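# Pass steel tube through window onto work-room rack

## Task

Take the steel tube from the wall rack in the stock room (r2's starting room) and leave it lying across both arms of the wall rack in the work room (r1's starting room). The door between the rooms is locked, so the tube has to go through the open service window. Afterwards release the tube and move the robots away from it. The task fails if either robot falls over or is left leaning.

## Robot and tools

Robots: r1 and r2 are identical Hello Robot Stretch 4 units. Each has an omni-wheel base, a mast carrying a lift, one telescoping arm reaching forward, a three-joint wrist (yaw, pitch, roll) and a two-finger gripper with bendable steel fingers. Each has four cameras: <name>_head_camera, <name>_head_left_camera, <name>_head_right_camera and <name>_wrist_camera. A robot is about 1.6 m tall, and its base rim lies within 0.23 m of the base origin. A loose object may occasionally get a brief push from outside.

Frames: each robot reports in its own base frame. The origin is on the floor under the base centre, x points ahead, y to the left and z up. hand_pose is the point between the open fingertips, given in this frame, and the printed value may be slightly off. With all wrist joints at 0 the hand axes match the base axes. The odometry frame is the base frame as it stood when the scene began. Each robot uses its own frames, so only images, lidar_m and wrist_depth_mm show where the robots are relative to each other.

execute_actions(actions, cameras): actions is a list holding one action or none. An empty list only reports state and images. The action is an object keyed "r1" and/or "r2", and everything in it starts together. Per robot you can give:
- base: exactly one relative move, measured from where that base last reported itself. translate_m is metres straight ahead (negative goes back), range -2 to 2. strafe_m is metres sideways with left positive, range -2 to 2. rotate_rad is a turn in place in radians with counter-clockwise positive, range -3.2 to 3.2.
- joints: absolute targets by name. lift_m 0 to 1.2 m. arm_m 0 to 0.55 m extension. wrist_yaw_rad -1.134 to 4.276 (0 ahead, positive left, 3.14 folded back; above 3.4 the arm may block it). wrist_pitch_rad -1.117 to 4.259 (0 level, 1.57 pointing down). wrist_roll_rad -1.117 to 4.259 (0 means the fingers are level; positive turns clockwise as seen from behind). gripper_m -0.038 to 0.141 m, the fingertip gap; values below 0 press the tips together. A target outside a joint's range is clipped and the result says so. Any other bad value or unknown key rejects the whole call.
- pace: "slow", "default", "fast" or "max". Base top speeds are 0.1/0.3/0.4/0.6 m/s and 1/2/3/4 rad/s, and they are capped lower when the lift is above 0.2 m.
- contact_limits: {"arm_m": value from 0 (most sensitive) to 0.75}, default 0.5.
- end_of_arm: "enable_torque", sent on its own, re-powers wrist or gripper motors that have shut off.
A single action runs for at most 15 s. cameras lists the images wanted; leaving it out, null or ["all"] gives every camera, [] gives none, and an unknown name rejects the call. A part left out of an action may still be driving toward its earlier target.

wait(seconds 0 to 10) lets the scene run with no new commands and returns the same state and images. zoom_image(camera, region [x0,y0,x1,y1] in pixels, at most 504x504) enlarges part of that camera's latest full image. read_manual(section "licences") only returns licence text. finished_scene(scene) ends the given scene for good; the tube must already be placed and stable.

Result lines: base_status and joint_status give the outcome of each commanded motion. done means the target was reached (for the base it means the wheels turned the full amount, even if they slipped). off_target means it stopped short and may still be pushing. contact_stop_at_<key> means the part hit something and went slack. limit_stop_at_<name> covers tilt above 6 degrees, after which lift, arm and wheels go slack until the lean eases, and own_body, a self-collision. torque_fault means a wrist or gripper motor went limp. on_its_own describes things not commanded in this call; "held at" there is a target, not a position. Once a call reports a stop, later motion calls in the same reply are skipped. lidar_m gives 12 distances in 30-degree sectors counter-clockwise from straight ahead (1st ahead, 4th left, 7th behind, 10th right); "-" means nothing seen or closer than 0.25 m. It misses glass and thin legs and sees the other robot. wrist_depth_mm is a 7x7 grid of depths in mm (100 to 2000). base_odometry counts wheel turns only. If turned_by_wheels and turned_by_imu differ by more than about 0.1 rad, the base hit something or slipped. base_tilt is in degrees with positive forward/right and a fixed bias of up to 1.5. motor_effort is percent of maximum, with the peak of the last action in brackets; wheel effort positive means a push to turn right.

Gripping: command gripper_m below the object's width. Going further below pulls the object toward the wrist. Gripper position and done do not prove a grasp; a firm squeeze shows up as a gripper effort change. If the tips jam on a surface, raise the lift. To unfold the wrist at the start, send lift_m 0.4 with wrist_yaw_rad 0.

Avoid: robots touching each other, since any further drive after contact presses hard and can fail the run. Avoid driving or turning while holding over 1 kg with arm_m above 0.2, especially at fast paces. Avoid strong pushes or pulls with a high gripper. Avoid more than about 2 kg in a level gripper, which causes a wrist torque fault. If both robots hold the tube at once, their bases may travel up to 3 cm apart per metre, which strains the load and can tip a robot. Avoid dropping or slamming the tube, and hitting things hard.

Each tool is called as a command line: name --argument value for each argument, lists and objects as JSON in quotes; but a table of rows of numbers goes row by row, as --pt "numbers of a row", without its own name.

## Session

I'll start by looking at the current state and all camera images.

execute_actions --actions '[]'

Scene clock: 0.00 s.
r1.base_odometry: x=+0.000 y=+0.000 heading=+0.000 (m, m, rad; r1's odometry frame)
r1.turned_by_wheels: +0.000 (rad since the last result)
r1.turned_by_imu: +0.000 (rad since the last result)
r1.base_tilt: forward=-0.4 right=+0.0 (deg)
r1.lidar_m: 2.32 2.51 2.56 2.69 2.19 2.58 2.34 2.16 2.22 1.89 1.57 1.59
r1.base_status: not commanded
r1.joint_positions: lift_m=+0.168 arm_m=-0.002 wrist_yaw_rad=+3.058 wrist_pitch_rad=-0.002 wrist_roll_rad=+0.019 gripper_m=+0.057
r1.joint_status: not commanded
r1.motor_effort: lift_m=+18 arm_m=+0 wrist_yaw_rad=-1 wrist_pitch_rad=-6 wrist_roll_rad=+0 gripper_m=-3 wheel_0=+1 wheel_1=+0 wheel_2=+0 (%)
r1.hand_pose: x=-0.1113 y=+0.1112 z=+0.3470 quat_wxyz=(+0.042, +0.002, +0.009, +0.999) (m; r1's base frame)
r1.wrist_depth_mm: 133 136 - - - - - / 109 137 - - - - - / 111 137 - - - - - / 134 163 - - - - - / 1921 - - - - - - / 1182 1205 192 1255 197 1182 1160 / 866 788 891 132 842 798 831
r2.base_odometry: x=+0.000 y=+0.000 heading=+0.000 (m, m, rad; r2's odometry frame)
r2.turned_by_wheels: +0.000 (rad since the last result)
r2.turned_by_imu: +0.000 (rad since the last result)
r2.base_tilt: forward=+1.2 right=+0.8 (deg)
r2.lidar_m: 2.79 2.34 2.31 1.87 1.39 1.38 1.81 2.39 2.36 2.74 2.37 2.38
r2.base_status: not commanded
r2.joint_positions: lift_m=+0.225 arm_m=-0.001 wrist_yaw_rad=+3.223 wrist_pitch_rad=+0.013 wrist_roll_rad=-0.018 gripper_m=+0.057
r2.joint_status: not commanded
r2.motor_effort: lift_m=+19 arm_m=+0 wrist_yaw_rad=+0 wrist_pitch_rad=-6 wrist_roll_rad=-1 gripper_m=-1 wheel_0=+0 wheel_1=+0 wheel_2=+1 (%)
r2.hand_pose: x=-0.1250 y=+0.0636 z=+0.3995 quat_wxyz=(-0.041, -0.006, -0.009, +0.999) (m; r2's base frame)
r2.wrist_depth_mm: - - 135 - 1983 1708 - / - - 128 - 1863 1576 1308 / - - 135 255 1921 1618 1336 / 145 139 144 - 1863 1618 1366 / 197 - - - 1921 1576 1366 / 198 1366 195 1281 195 1464 1308 / 202 878 946 - 960 917 960
pictures: r1_head_camera, r1_head_left_camera, r1_head_right_camera, r1_wrist_camera, r2_head_camera, r2_head_left_camera, r2_head_right_camera, r2_wrist_camera
Images, in order (width x height): r1_head_camera 420x560, r1_head_left_camera 420x672, r1_head_right_camera 420x672, r1_wrist_camera 616x392, r2_head_camera 420x560, r2_head_left_camera 420x672, r2_head_right_camera 420x672, r2_wrist_camera 616x392.

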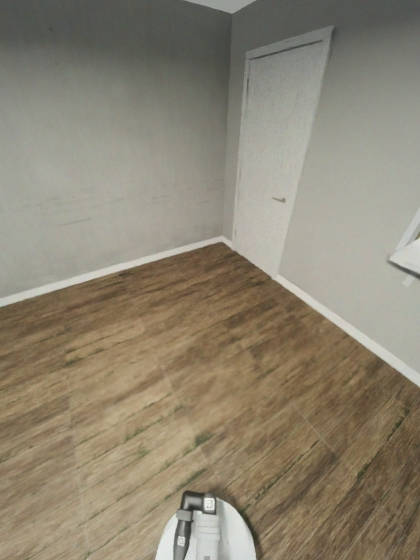

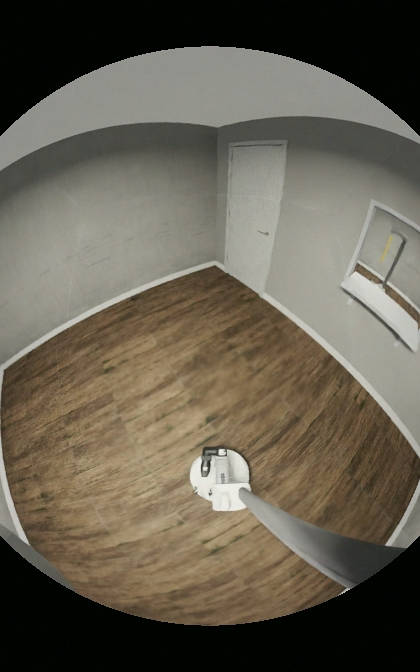

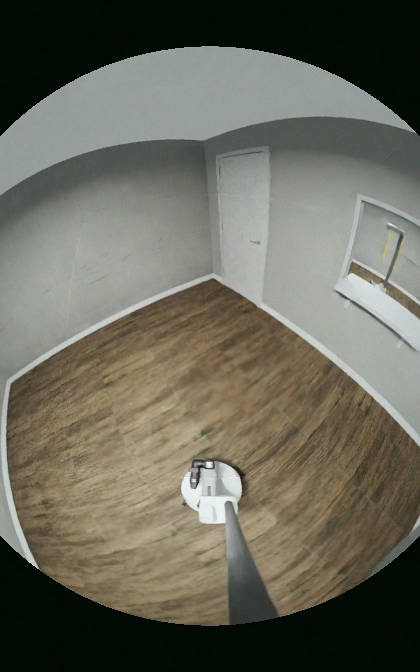

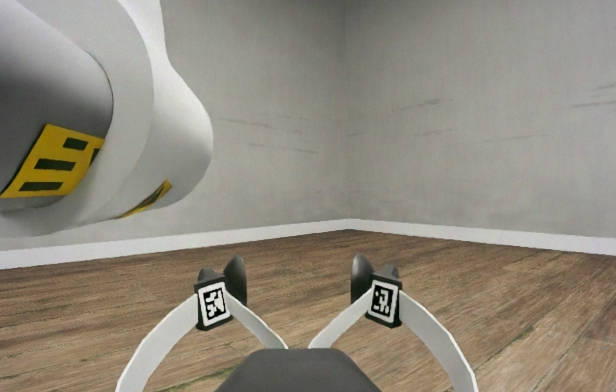

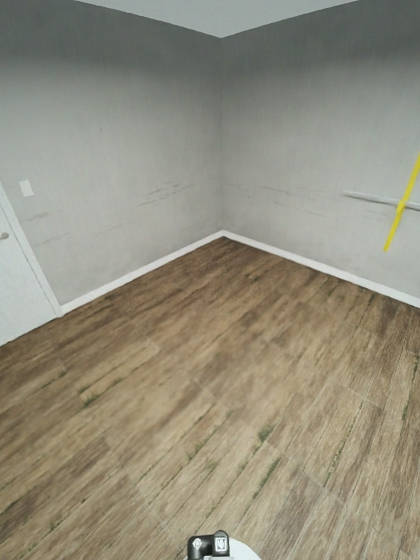

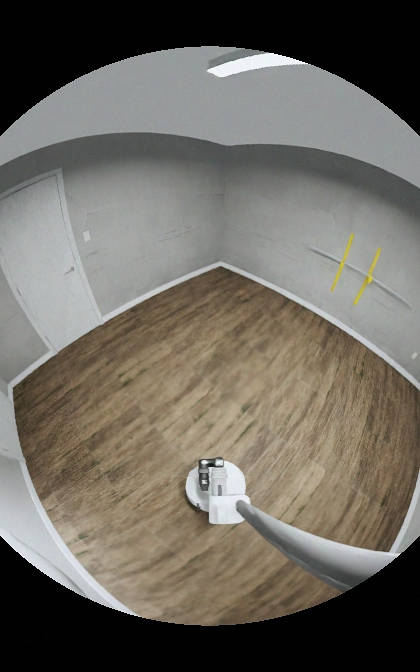

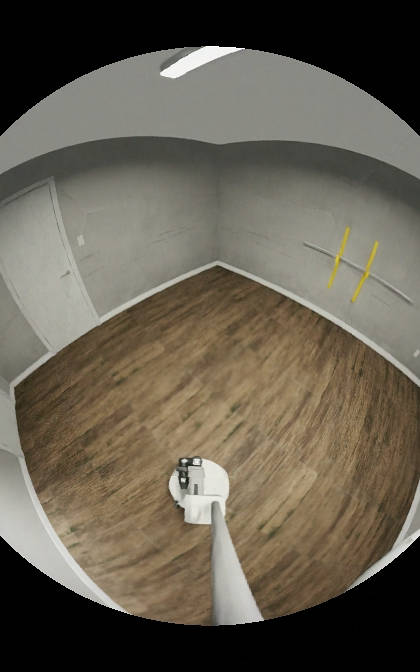

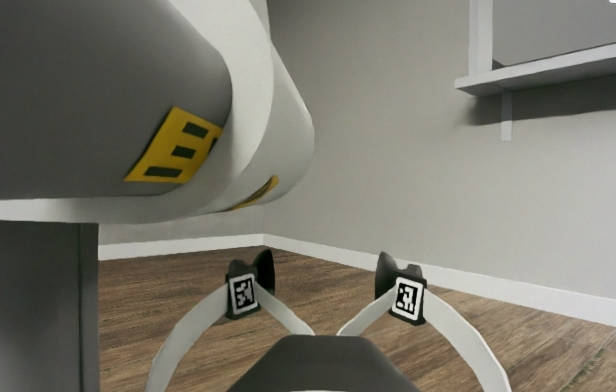

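zoom_image --camera "r2_head_right_camera" --region '[280, 200, 420, 340]'

zoom_image --camera "r1_head_right_camera" --region '[300, 180, 420, 370]'

Region (280, 200, 420, 340) of r2_head_right_camera's 420x672 image, scaled by 3.600, with more detail than that image has.

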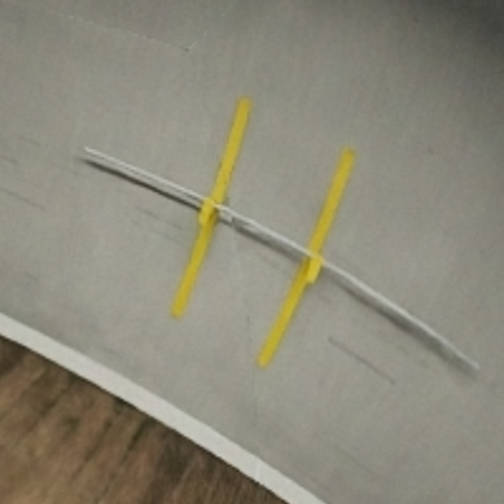

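Region (300, 180, 420, 370) of r1_head_right_camera's 420x672 image, scaled by 2.653, with more detail than that image has; it fills the left 318 columns of this view, and the rest is white.

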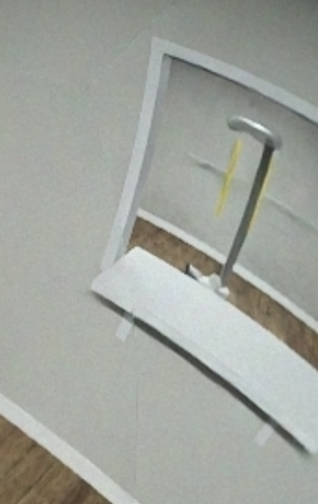

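execute_actions --actions '[{"r1": {"base": {"rotate_rad": 2.18}, "pace": "fast"}, "r2": {"base": {"rotate_rad": -0.76}, "pace": "fast"}}]'

Scene clock: 52.47 s.
r1.base_odometry: x=+0.000 y=+0.000 heading=+2.180 (m, m, rad; r1's odometry frame)
r1.turned_by_wheels: +2.180 (rad since the last result)
r1.turned_by_imu: +2.228 (rad since the last result)
r1.base_tilt: forward=-0.4 right=-0.2 (deg)
r1.lidar_m: 2.16 2.60 2.29 2.17 2.32 1.65 1.64 1.84 2.53 2.52 2.64 2.55
r1.base_status: done
r1.joint_positions: lift_m=+0.168 arm_m=-0.002 wrist_yaw_rad=+3.058 wrist_pitch_rad=-0.002 wrist_roll_rad=+0.019 gripper_m=+0.057
r1.joint_status: not commanded
r1.motor_effort: lift_m=+19(19) arm_m=+0(0) wrist_yaw_rad=+0(1) wrist_pitch_rad=-6(6) wrist_roll_rad=-1(1) gripper_m=-2(4) wheel_0=-3(8) wheel_1=-1(15) wheel_2=-3(12) (%)
r1.hand_pose: x=-0.1113 y=+0.1112 z=+0.3470 quat_wxyz=(+0.042, +0.002, +0.009, +0.999) (m; r1's base frame)
r1.wrist_depth_mm: 133 136 - - 1921 1921 - / 109 137 1808 1863 1921 1921 - / 111 137 1863 1863 1863 1983 - / 134 164 1808 1921 1921 - - / 1808 1863 1863 1863 1921 1983 - / 1205 1229 192 1229 197 1182 1138 / 878 788 891 132 842 788 831
r2.base_odometry: x=+0.000 y=+0.000 heading=-0.759 (m, m, rad; r2's odometry frame)
r2.turned_by_wheels: -0.759 (rad since the last result)
r2.turned_by_imu: -0.762 (rad since the last result)
r2.base_tilt: forward=+1.2 right=+0.8 (deg)
r2.lidar_m: 2.37 2.82 2.46 2.31 2.20 1.65 1.44 1.47 2.28 2.39 2.47 2.67
r2.base_status: done
r2.joint_positions: lift_m=+0.225 arm_m=-0.001 wrist_yaw_rad=+3.223 wrist_pitch_rad=+0.013 wrist_roll_rad=-0.018 gripper_m=+0.057
r2.joint_status: not commanded
r2.motor_effort: lift_m=+19(19) arm_m=+0(0) wrist_yaw_rad=+0(0) wrist_pitch_rad=-6(6) wrist_roll_rad=-1(1) gripper_m=-3(2) wheel_0=+2(9) wheel_1=+3(8) wheel_2=+2(9) (%)
r2.hand_pose: x=-0.1250 y=+0.0636 z=+0.3995 quat_wxyz=(-0.041, -0.006, -0.009, +0.999) (m; r2's base frame)
r2.wrist_depth_mm: - - 135 - 1661 1618 1576 / - - 128 1618 1661 1576 1576 / - - 135 253 1708 1618 1537 / 144 139 144 1708 1661 1618 1537 / 197 1808 1756 1708 1661 1618 1618 / 198 1366 195 1308 196 1430 1430 / 202 891 917 - 976 917 960
pictures: r1_head_camera, r1_head_left_camera, r1_head_right_camera, r1_wrist_camera, r2_head_camera, r2_head_left_camera, r2_head_right_camera, r2_wrist_camera
Images, in order (width x height): r1_head_camera 420x560, r1_head_left_camera 420x672, r1_head_right_camera 420x672, r1_wrist_camera 616x392, r2_head_camera 420x560, r2_head_left_camera 420x672, r2_head_right_camera 420x672, r2_wrist_camera 616x392.

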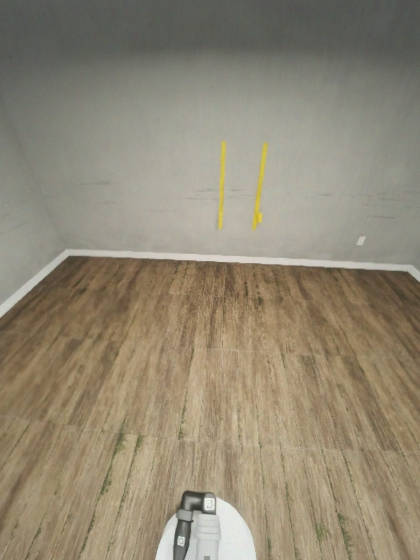

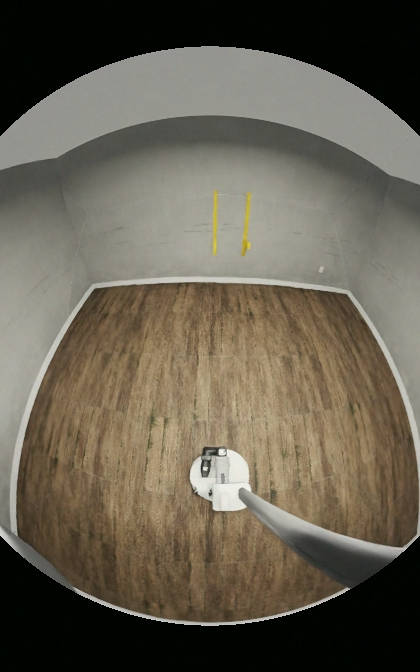

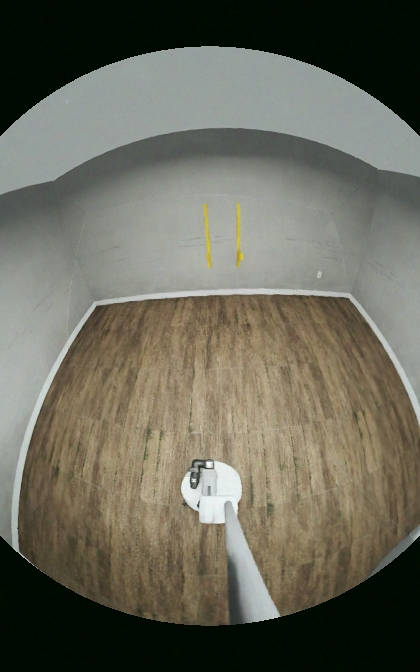

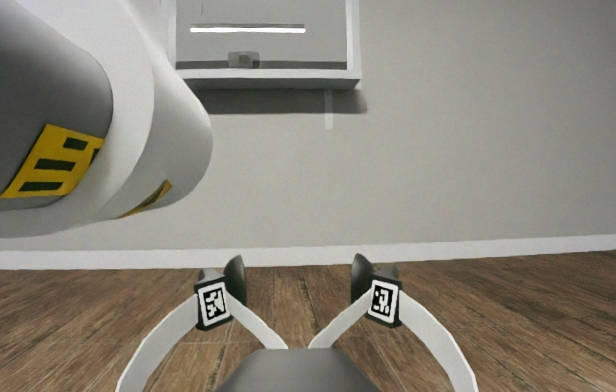

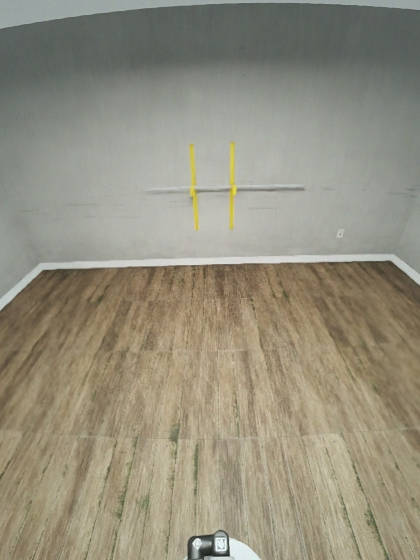

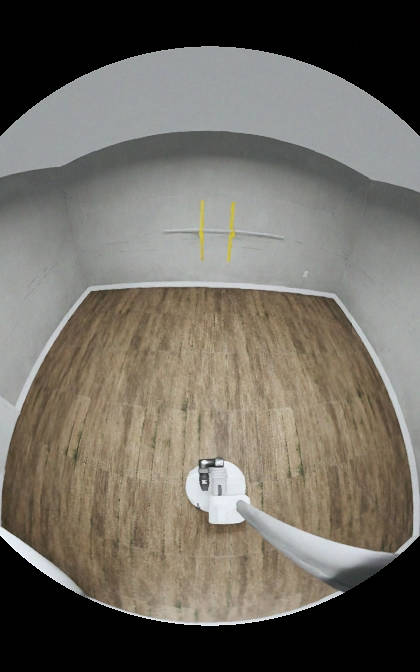

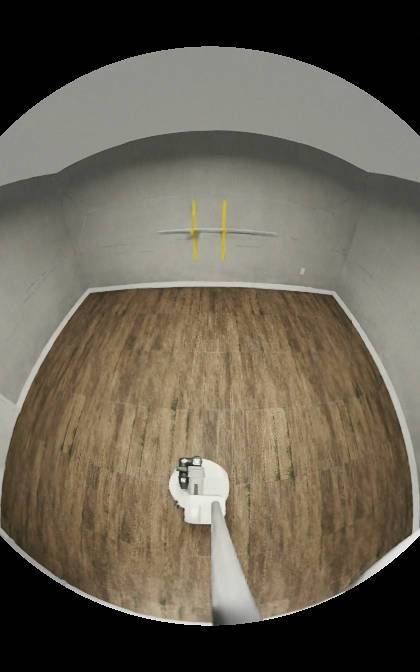

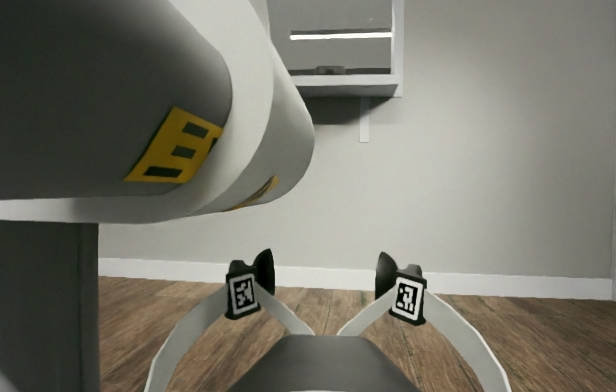

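zoom_image --camera "r2_head_camera" --region '[130, 120, 320, 280]'

zoom_image --camera "r1_head_camera" --region '[180, 130, 320, 270]'

Region (130, 120, 320, 280) of r2_head_camera's 420x560 image, scaled by 2.653, with more detail than that image has; it fills the top 424 rows of this view, and the rest is white.

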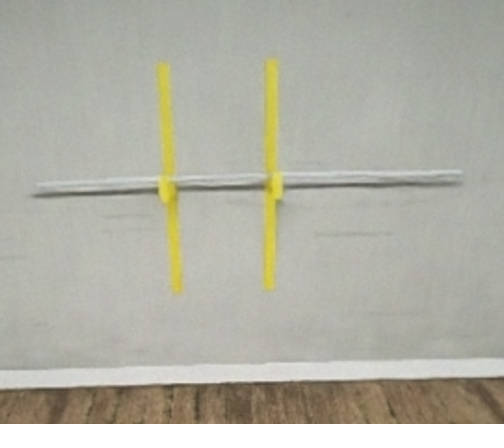

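Region (180, 130, 320, 270) of r1_head_camera's 420x560 image, scaled by 3.600, with more detail than that image has.

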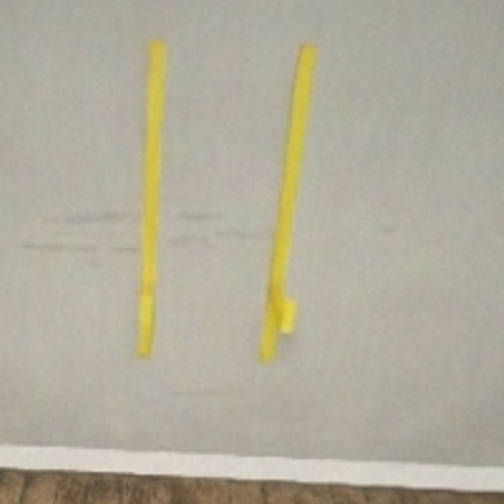

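zoom_image --camera "r2_head_camera" --region '[135, 165, 235, 215]'

zoom_image --camera "r2_head_camera" --region '[215, 165, 315, 215]'

Region (135, 165, 235, 215) of r2_head_camera's 420x560 image, scaled by 5.040, with more detail than that image has.

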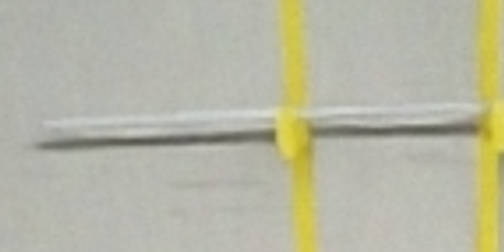

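Region (215, 165, 315, 215) of r2_head_camera's 420x560 image, scaled by 5.040, with more detail than that image has.

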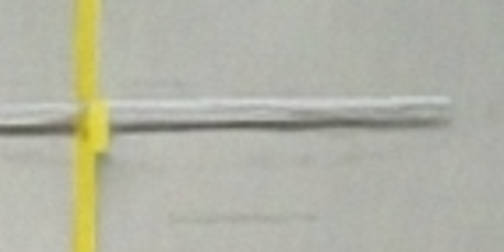

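execute_actions --actions '[{"r1": {"base": {"translate_m": 1.2}, "joints": {"lift_m": 0.55, "wrist_yaw_rad": -0.3}, "pace": "fast"}, "r2": {"base": {"translate_m": 1.7}, "joints": {"lift_m": 0.8, "wrist_yaw_rad": 0, "gripper_m": 0.14}, "pace": "max"}}]'

Scene clock: 159.47 s.
r1.base_odometry: x=-0.686 y=+0.984 heading=+2.180 (m, m, rad; r1's odometry frame)
r1.turned_by_wheels: +0.000 (rad since the last result)
r1.turned_by_imu: -0.001 (rad since the last result)
r1.base_tilt: forward=-0.7 right=+0.0 (deg)
r1.lidar_m: 0.95 1.36 1.87 2.19 2.28 3.11 3.01 3.12 2.63 2.53 1.82 1.04
r1.base_status: done
r1.joint_positions: lift_m=+0.550 arm_m=-0.002 wrist_yaw_rad=-0.300 wrist_pitch_rad=-0.002 wrist_roll_rad=+0.019 gripper_m=+0.057
r1.joint_status: all done
r1.motor_effort: lift_m=+21(25) arm_m=+0(0) wrist_yaw_rad=-2(8) wrist_pitch_rad=-7(6) wrist_roll_rad=-1(0) gripper_m=-4(4) wheel_0=+2(8) wheel_1=+0(8) wheel_2=-1(15) (%)
r1.hand_pose: x=+0.4187 y=-0.1687 z=+0.7287 quat_wxyz=(+0.989, +0.009, -0.003, -0.149) (m; r1's base frame)
r1.wrist_depth_mm: 917 976 1060 1118 1205 1308 1397 / 931 991 1078 1118 1205 1336 1430 / 931 976 1060 1138 1229 1336 1464 / 931 976 1078 1118 1229 1336 1430 / 931 991 1060 1182 1229 1366 1464 / 946 991 191 1138 197 1366 1499 / 946 991 1060 132 1281 1397 1464
r2.base_odometry: x=+1.233 y=-1.170 heading=-0.759 (m, m, rad; r2's odometry frame)
r2.turned_by_wheels: +0.000 (rad since the last result)
r2.turned_by_imu: -0.003 (rad since the last result)
r2.base_tilt: forward=+1.2 right=+0.8 (deg)
r2.lidar_m: 0.68 0.69 1.44 2.34 2.42 3.39 3.34 3.36 2.48 2.40 1.19 0.69
r2.base_status: done
r2.joint_positions: lift_m=+0.800 arm_m=-0.001 wrist_yaw_rad=+0.000 wrist_pitch_rad=+0.012 wrist_roll_rad=-0.018 gripper_m=+0.140
r2.joint_status: all done
r2.motor_effort: lift_m=+22(26) arm_m=+0(0) wrist_yaw_rad=-1(8) wrist_pitch_rad=-9(6) wrist_roll_rad=-1(1) gripper_m=+1(3) wheel_0=+1(9) wheel_1=+2(10) wheel_2=+0(14) (%)
r2.hand_pose: x=+0.4582 y=-0.0873 z=+0.9744 quat_wxyz=(+1.000, -0.009, +0.006, +0.000) (m; r2's base frame)
r2.wrist_depth_mm: 798 778 788 768 768 750 750 / 788 788 768 768 768 759 750 / 809 798 778 768 768 759 759 / 788 788 788 768 750 768 750 / 809 788 788 778 759 759 768 / 809 798 778 778 750 209 759 / 809 809 788 - 778 778 768
pictures: r1_head_camera, r1_head_left_camera, r1_head_right_camera, r1_wrist_camera, r2_head_camera, r2_head_left_camera, r2_head_right_camera, r2_wrist_camera
Images, in order (width x height): r1_head_camera 420x560, r1_head_left_camera 420x672, r1_head_right_camera 420x672, r1_wrist_camera 616x392, r2_head_camera 420x560, r2_head_left_camera 420x672, r2_head_right_camera 420x672, r2_wrist_camera 616x392.

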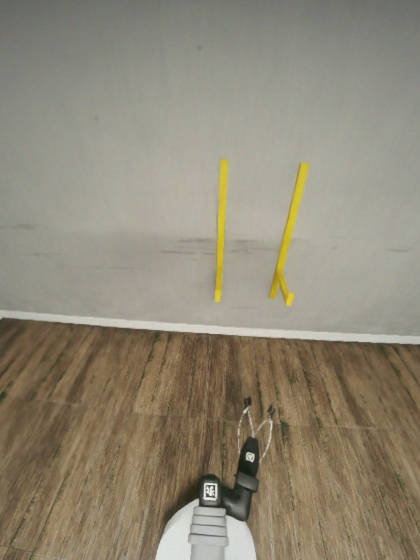

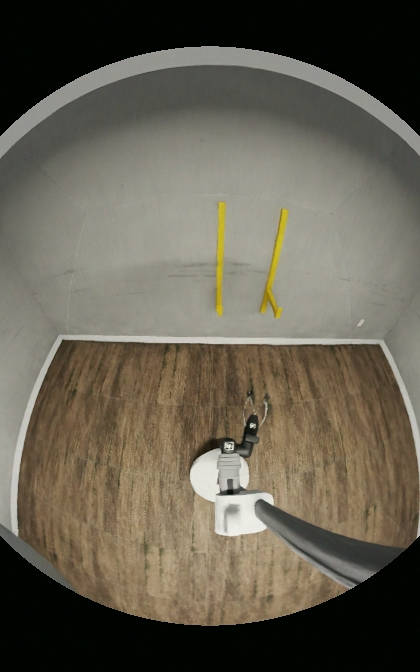

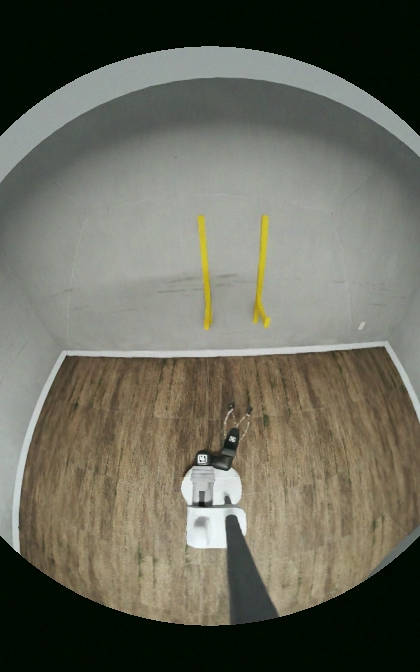

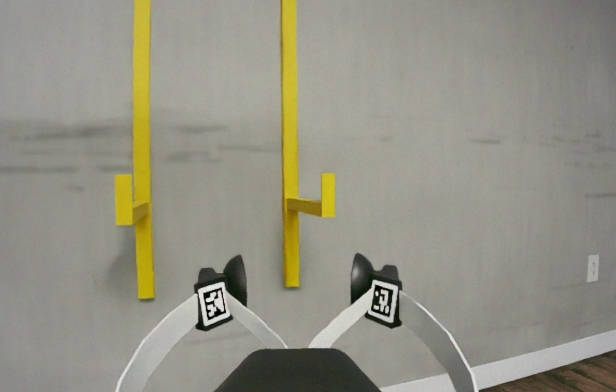

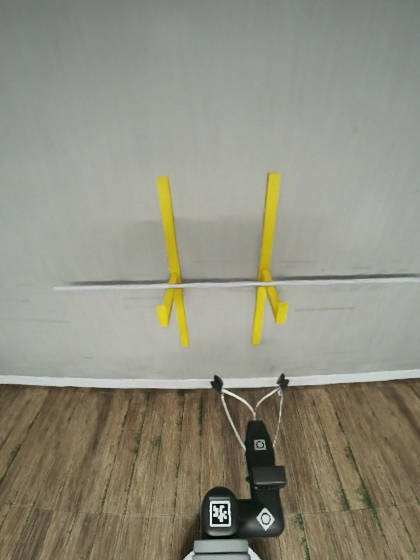

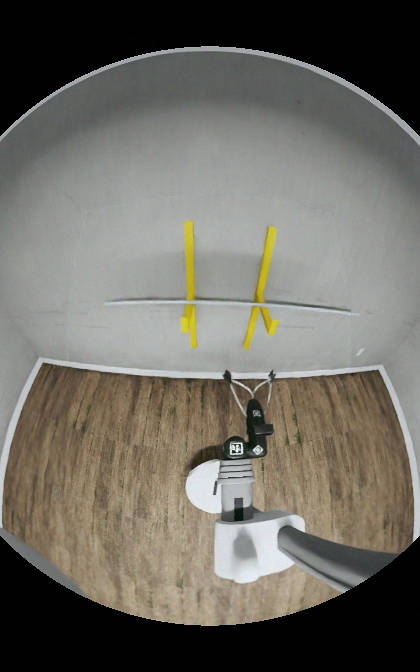

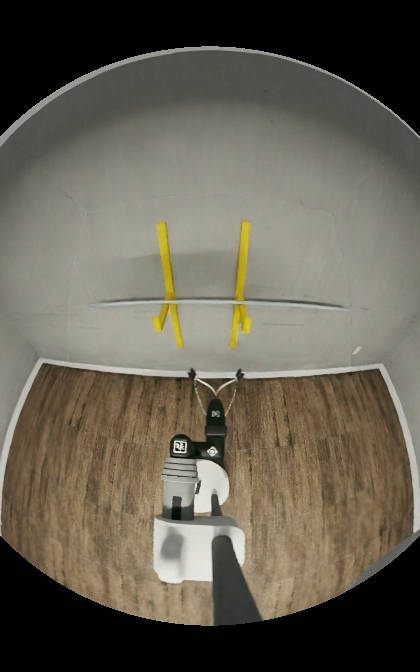

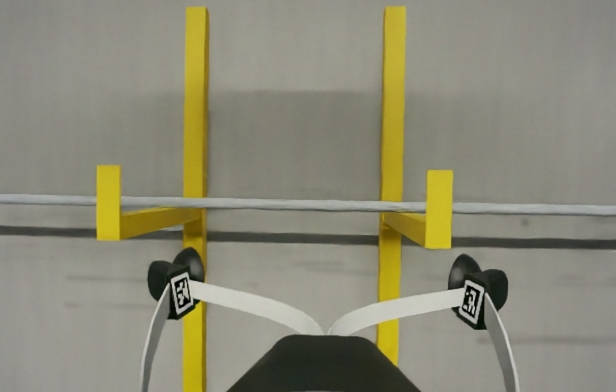

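zoom_image --camera "r2_wrist_camera" --region '[60, 140, 260, 280]'

zoom_image --camera "r2_wrist_camera" --region '[340, 140, 540, 280]'

zoom_image --camera "r2_head_camera" --region '[130, 240, 310, 400]'

zoom_image --camera "r2_head_right_camera" --region '[70, 270, 370, 350]'

Region (60, 140, 260, 280) of r2_wrist_camera's 616x392 image, scaled by 2.520; it fills the top 353 rows of this view, and the rest is white.

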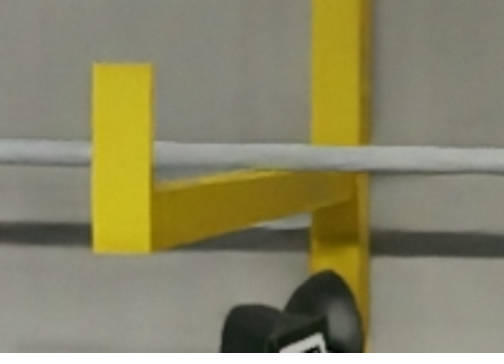

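Region (340, 140, 540, 280) of r2_wrist_camera's 616x392 image, scaled by 2.520; it fills the top 353 rows of this view, and the rest is white.

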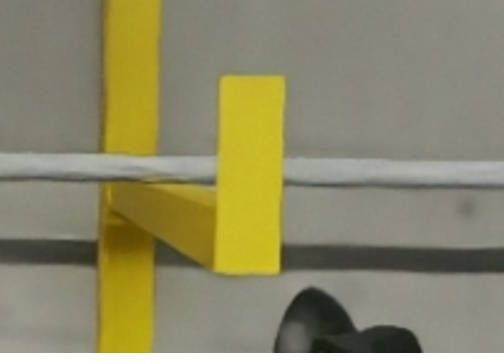

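Region (130, 240, 310, 400) of r2_head_camera's 420x560 image, scaled by 2.800, with more detail than that image has.

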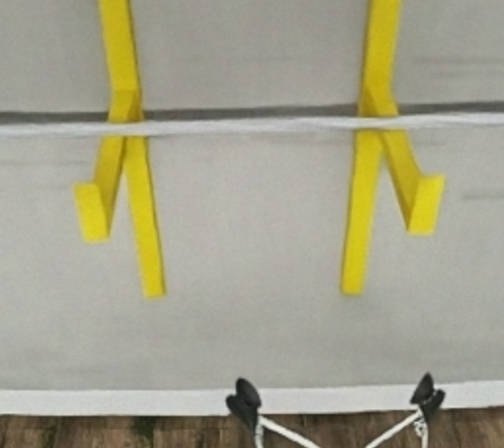

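Region (70, 270, 370, 350) of r2_head_right_camera's 420x672 image, scaled by 1.680, with more detail than that image has; it fills the top 134 rows of this view, and the rest is white.

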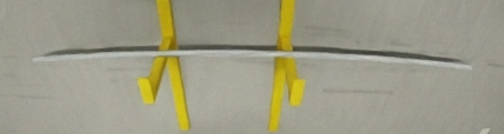

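zoom_image --camera "r2_head_left_camera" --region '[90, 270, 230, 340]'

zoom_image --camera "r2_head_left_camera" --region '[230, 270, 370, 340]'

zoom_image --camera "r2_head_right_camera" --region '[80, 270, 220, 340]'

zoom_image --camera "r2_head_right_camera" --region '[220, 270, 360, 340]'

Region (90, 270, 230, 340) of r2_head_left_camera's 420x672 image, scaled by 3.600, with more detail than that image has.

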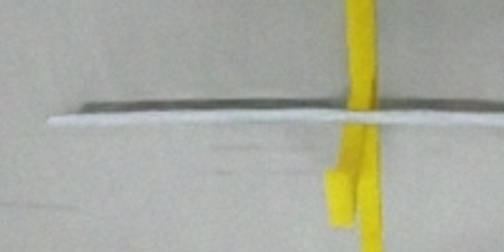

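Region (230, 270, 370, 340) of r2_head_left_camera's 420x672 image, scaled by 3.600, with more detail than that image has.

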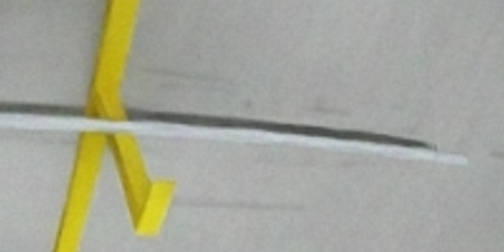

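Region (80, 270, 220, 340) of r2_head_right_camera's 420x672 image, scaled by 3.600, with more detail than that image has.

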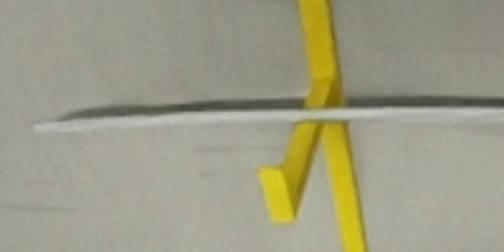

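Region (220, 270, 360, 340) of r2_head_right_camera's 420x672 image, scaled by 3.600, with more detail than that image has.

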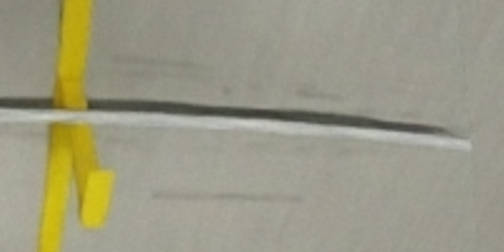

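execute_actions --actions '[{"r1": {"base": {"rotate_rad": 3.04}, "joints": {"wrist_yaw_rad": 0, "lift_m": 0.4}, "pace": "fast"}, "r2": {"base": {"rotate_rad": -1.565}, "joints": {"lift_m": 1.05, "arm_m": 0.05, "wrist_yaw_rad": 1.571, "wrist_pitch_rad": 0.8, "wrist_roll_rad": 1.571}, "pace": "fast"}}]'

Scene clock: 281.77 s.
r1.base_odometry: x=-0.686 y=+0.984 heading=-1.064 (m, m, rad; r1's odometry frame)
r1.turned_by_wheels: +3.040 (rad since the last result)
r1.turned_by_imu: +3.108 (rad since the last result)
r1.base_tilt: forward=-0.4 right=-0.1 (deg)
r1.lidar_m: 2.77 3.05 2.72 2.55 2.03 1.06 0.98 1.32 1.72 2.17 2.22 2.94
r1.base_status: done
r1.joint_positions: lift_m=+0.400 arm_m=-0.002 wrist_yaw_rad=+0.000 wrist_pitch_rad=-0.002 wrist_roll_rad=+0.019 gripper_m=+0.057
r1.joint_status: all done
r1.motor_effort: lift_m=+17(18) arm_m=+0(0) wrist_yaw_rad=-1(8) wrist_pitch_rad=-6(6) wrist_roll_rad=-1(1) gripper_m=-5(4) wheel_0=-1(14) wheel_1=+2(15) wheel_2=-1(14) (%)
r1.hand_pose: x=+0.4574 y=-0.0873 z=+0.5791 quat_wxyz=(+1.000, +0.009, -0.001, +0.000) (m; r1's base frame)
r1.wrist_depth_mm: - - - - - - - / - - - - - - - / - - - - - - - / - - - - - - - / - - - - - - - / 1863 1863 192 1921 196 1863 1756 / 1308 1205 1397 132 1281 1255 1281
r2.base_odometry: x=+1.233 y=-1.170 heading=-2.324 (m, m, rad; r2's odometry frame)
r2.turned_by_wheels: -1.564 (rad since the last result)
r2.turned_by_imu: -1.568 (rad since the last result)
r2.base_tilt: forward=+1.2 right=+0.7 (deg)
r2.lidar_m: 2.38 1.21 0.72 0.69 0.89 1.44 2.34 2.48 3.42 3.10 3.32 2.49
r2.base_status: done
r2.joint_positions: lift_m=+1.050 arm_m=+0.048 wrist_yaw_rad=+1.571 wrist_pitch_rad=+0.801 wrist_roll_rad=+1.571 gripper_m=+0.140
r2.joint_status: all done
r2.motor_effort: lift_m=+23(25) arm_m=+9(10) wrist_yaw_rad=+2(6) wrist_pitch_rad=-4(7) wrist_roll_rad=+0(6) gripper_m=-1(1) wheel_0=+3(9) wheel_1=+4(10) wheel_2=+1(7) (%)
r2.hand_pose: x=+0.3067 y=+0.2007 z=+1.0207 quat_wxyz=(+0.655, +0.265, +0.655, +0.265) (m; r2's base frame)
r2.wrist_depth_mm: 809 904 1060 1281 1397 1118 976 / 788 904 1060 1308 1397 1138 991 / 809 904 1078 1308 1366 1160 991 / 798 904 1078 1336 1397 1138 991 / 768 707 1078 1308 1430 1138 991 / 809 866 1060 1229 1308 208 976 / 809 891 1042 - 1336 1182 991
pictures: r1_head_camera, r1_head_left_camera, r1_head_right_camera, r1_wrist_camera, r2_head_camera, r2_head_left_camera, r2_head_right_camera, r2_wrist_camera
Images, in order (width x height): r1_head_camera 420x560, r1_head_left_camera 420x672, r1_head_right_camera 420x672, r1_wrist_camera 616x392, r2_head_camera 420x560, r2_head_left_camera 420x672, r2_head_right_camera 420x672, r2_wrist_camera 616x392.

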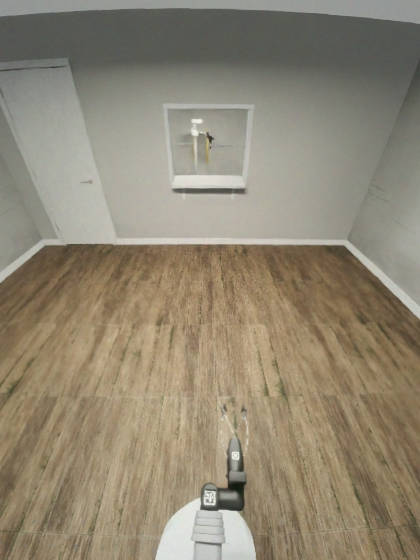

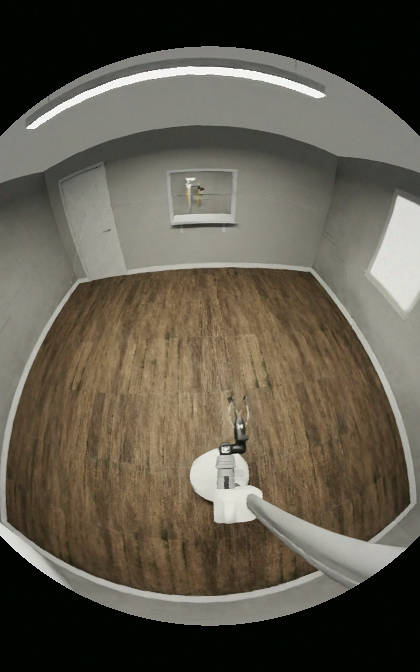

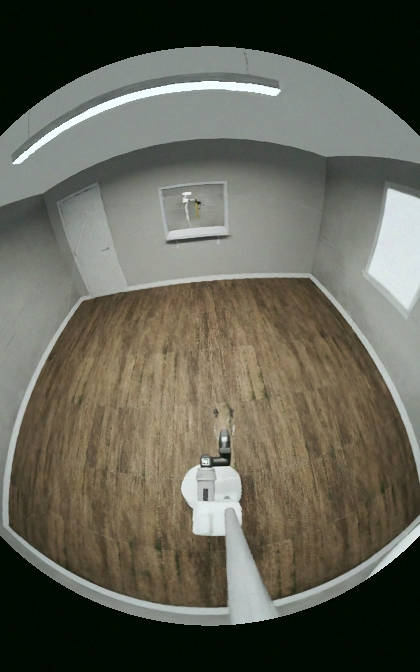

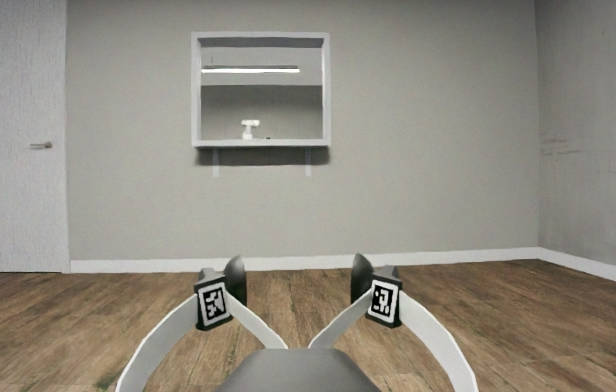

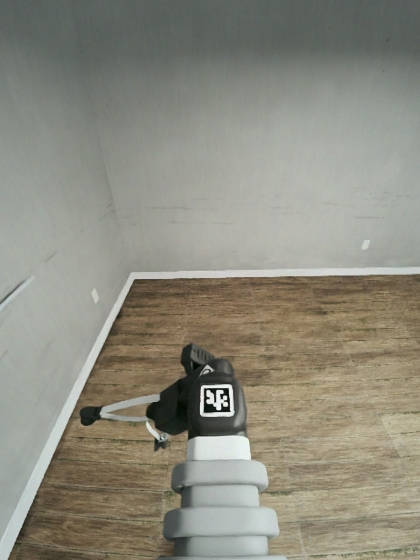

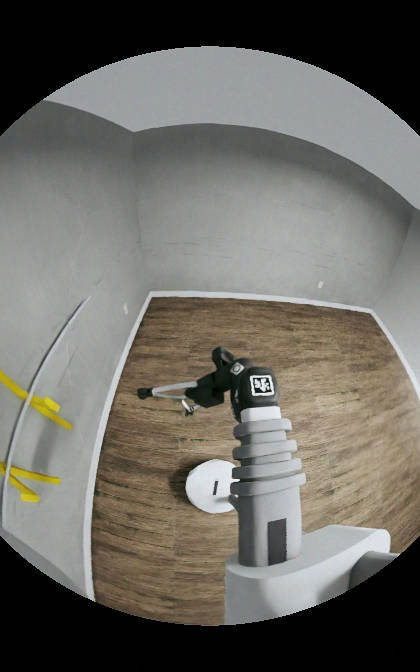

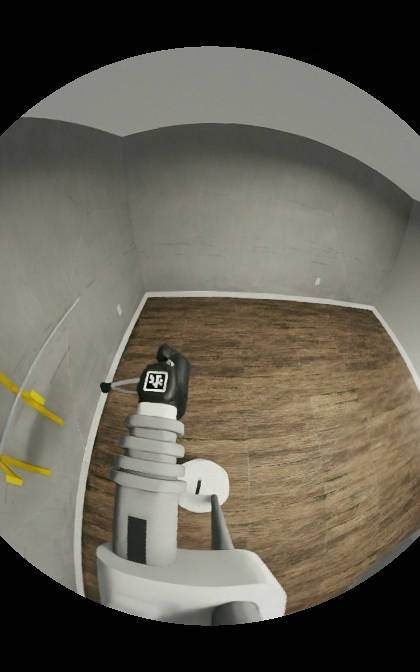

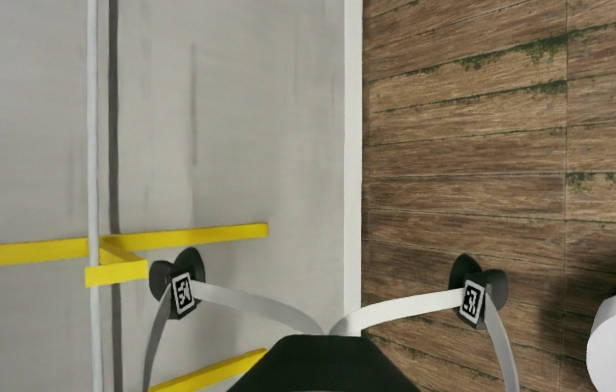

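zoom_image --camera "r2_wrist_camera" --region '[0, 200, 280, 392]'

Region (0, 200, 280, 392) of r2_wrist_camera's 616x392 image, scaled by 1.800; it fills the top 346 rows of this view, and the rest is white.

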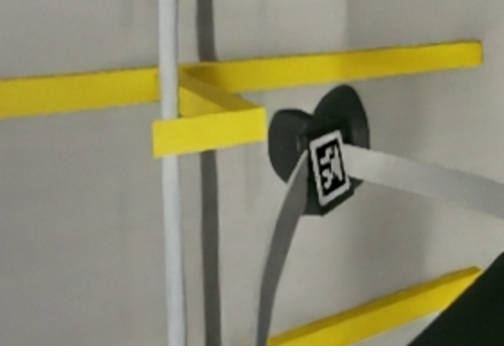

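execute_actions --actions '[{"r1": {"base": {"translate_m": 0.2}, "pace": "max"}, "r2": {"base": {"translate_m": -0.17}, "joints": {"wrist_yaw_rad": 1.526}, "pace": "fast"}}]' --cameras '[]'

execute_actions --actions '[{"r1": {"base": {"translate_m": 0.5}, "pace": "max"}, "r2": {"base": {"strafe_m": 0.36}, "pace": "fast"}}]' --cameras '["r2_wrist_camera", "r2_head_left_camera", "r2_head_camera", "r1_head_camera"]'

Scene clock: 332.63 s.
r1.base_odometry: x=-0.589 y=+0.809 heading=-1.064 (m, m, rad; r1's odometry frame)
r1.turned_by_wheels: +0.000 (rad since the last result)
r1.turned_by_imu: -0.002 (rad since the last result)
r1.base_tilt: forward=-0.7 right=+0.0 (deg)
r1.lidar_m: 2.58 2.84 2.74 2.58 2.32 1.27 1.19 1.52 2.00 2.16 2.23 2.90
r1.base_status: done
r1.joint_positions: lift_m=+0.400 arm_m=-0.002 wrist_yaw_rad=+0.000 wrist_pitch_rad=-0.002 wrist_roll_rad=+0.019 gripper_m=+0.057
r1.joint_status: not commanded
r1.motor_effort: lift_m=+17(17) arm_m=+0(0) wrist_yaw_rad=-1(1) wrist_pitch_rad=-6(6) wrist_roll_rad=+0(2) gripper_m=-3(3) wheel_0=+1(7) wheel_1=+0(7) wheel_2=+1(16) (%)
r1.hand_pose: x=+0.4574 y=-0.0874 z=+0.5791 quat_wxyz=(+1.000, +0.009, -0.001, +0.000) (m; r1's base frame)
r1.wrist_depth_mm: - - - - - - - / - - - - - - - / - - - - - - - / - - - - - - - / - - - - - - - / 1808 1863 192 1863 196 1808 1708 / 1366 1205 1366 132 1281 1229 1255
r2.base_odometry: x=+1.349 y=-1.046 heading=-2.324 (m, m, rad; r2's odometry frame)
r2.turned_by_wheels: -0.001 (rad since the last result)
r2.turned_by_imu: -0.002 (rad since the last result)
r2.base_tilt: forward=+1.2 right=+0.8 (deg)
r2.lidar_m: 2.56 1.20 0.76 0.66 0.88 1.45 2.17 2.31 3.15 3.08 3.45 2.66
r2.base_status: done
r2.joint_positions: lift_m=+1.050 arm_m=+0.048 wrist_yaw_rad=+1.526 wrist_pitch_rad=+0.801 wrist_roll_rad=+1.571 gripper_m=+0.140
r2.joint_status: all done
r2.motor_effort: lift_m=+22(23) arm_m=+9(9) wrist_yaw_rad=-1(2) wrist_pitch_rad=-6(5) wrist_roll_rad=+0(0) gripper_m=-1(2) wheel_0=-2(5) wheel_1=-3(8) wheel_2=-1(6) (%)
r2.hand_pose: x=+0.3155 y=+0.1966 z=+1.0207 quat_wxyz=(+0.661, +0.280, +0.649, +0.251) (m; r2's base frame)
r2.wrist_depth_mm: 820 931 1098 1366 1336 1138 991 / 798 931 1118 1336 1366 1118 991 / 809 917 1078 1308 1366 1138 976 / 778 917 1060 1308 1336 1118 976 / 798 891 1098 1336 1366 1118 991 / 798 854 1025 1281 1308 208 976 / 778 866 1042 - 1308 1160 1008
pictures: none
No camera images: the call's "cameras" was empty. Leave "cameras" out to get every camera's image.

Scene clock: 335.03 s.
r1.base_odometry: x=-0.346 y=+0.372 heading=-1.063 (m, m, rad; r1's odometry frame)
r1.turned_by_wheels: +0.000 (rad since the last result)
r1.turned_by_imu: +0.000 (rad since the last result)
r1.base_tilt: forward=-0.5 right=-0.1 (deg)
r1.lidar_m: 2.08 2.16 2.76 2.61 2.67 2.17 1.72 2.04 2.27 2.11 2.14 2.42
r1.base_status: done
r1.joint_positions: lift_m=+0.400 arm_m=-0.002 wrist_yaw_rad=+0.000 wrist_pitch_rad=-0.002 wrist_roll_rad=+0.019 gripper_m=+0.057
r1.joint_status: not commanded
r1.motor_effort: lift_m=+18(18) arm_m=+0(0) wrist_yaw_rad=-1(1) wrist_pitch_rad=-7(6) wrist_roll_rad=-1(2) gripper_m=-4(2) wheel_0=+2(8) wheel_1=+1(9) wheel_2=+0(16) (%)
r1.hand_pose: x=+0.4574 y=-0.0874 z=+0.5790 quat_wxyz=(+1.000, +0.009, -0.001, +0.000) (m; r1's base frame)
r1.wrist_depth_mm: 1921 1863 - - - - - / 1921 1921 - - - - - / 1921 1983 - - - - - / 1983 - - - - - - / 1921 - - - - - - / 1808 1863 192 1863 196 1808 1808 / 1366 1205 1397 132 1281 1255 1308
r2.base_odometry: x=+1.612 y=-1.292 heading=-2.324 (m, m, rad; r2's odometry frame)
r2.turned_by_wheels: +0.000 (rad since the last result)
r2.turned_by_imu: -0.002 (rad since the last result)
r2.base_tilt: forward=+1.2 right=+0.7 (deg)
r2.lidar_m: 2.41 0.50 0.49 0.32 0.50 0.94 2.17 2.28 3.16 3.48 3.63 2.65
r2.base_status: done
r2.joint_positions: lift_m=+1.050 arm_m=+0.048 wrist_yaw_rad=+1.526 wrist_pitch_rad=+0.801 wrist_roll_rad=+1.571 gripper_m=+0.140
r2.joint_status: not commanded
r2.motor_effort: lift_m=+22(23) arm_m=+9(9) wrist_yaw_rad=-1(1) wrist_pitch_rad=-4(4) wrist_roll_rad=+0(0) gripper_m=-1(1) wheel_0=-1(12) wheel_1=+0(10) wheel_2=+0(1) (%)
r2.hand_pose: x=+0.3156 y=+0.1966 z=+1.0207 quat_wxyz=(+0.661, +0.280, +0.649, +0.251) (m; r2's base frame)
r2.wrist_depth_mm: 517 569 699 842 1078 1118 1008 / 504 574 691 854 1060 1118 976 / 508 564 640 842 1060 1138 976 / 496 535 668 820 1060 1138 991 / 508 554 676 842 1060 1138 976 / 508 549 647 778 991 208 976 / 504 549 661 - 1118 1138 991
pictures: r1_head_camera, r2_head_camera, r2_head_left_camera, r2_wrist_camera
Images, in order (width x height): r1_head_camera 420x560, r2_head_camera 420x560, r2_head_left_camera 420x672, r2_wrist_camera 616x392.

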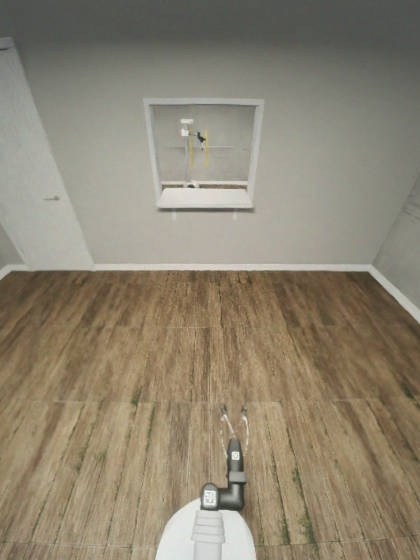

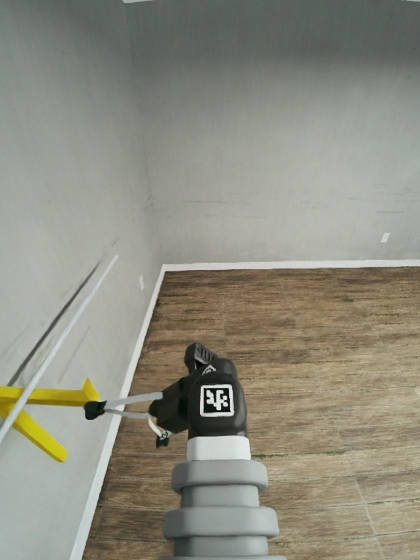

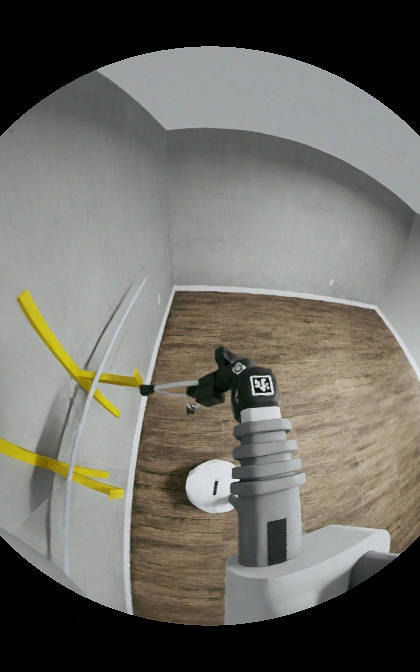

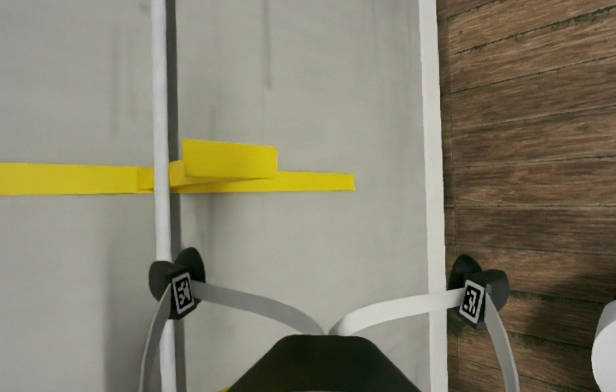

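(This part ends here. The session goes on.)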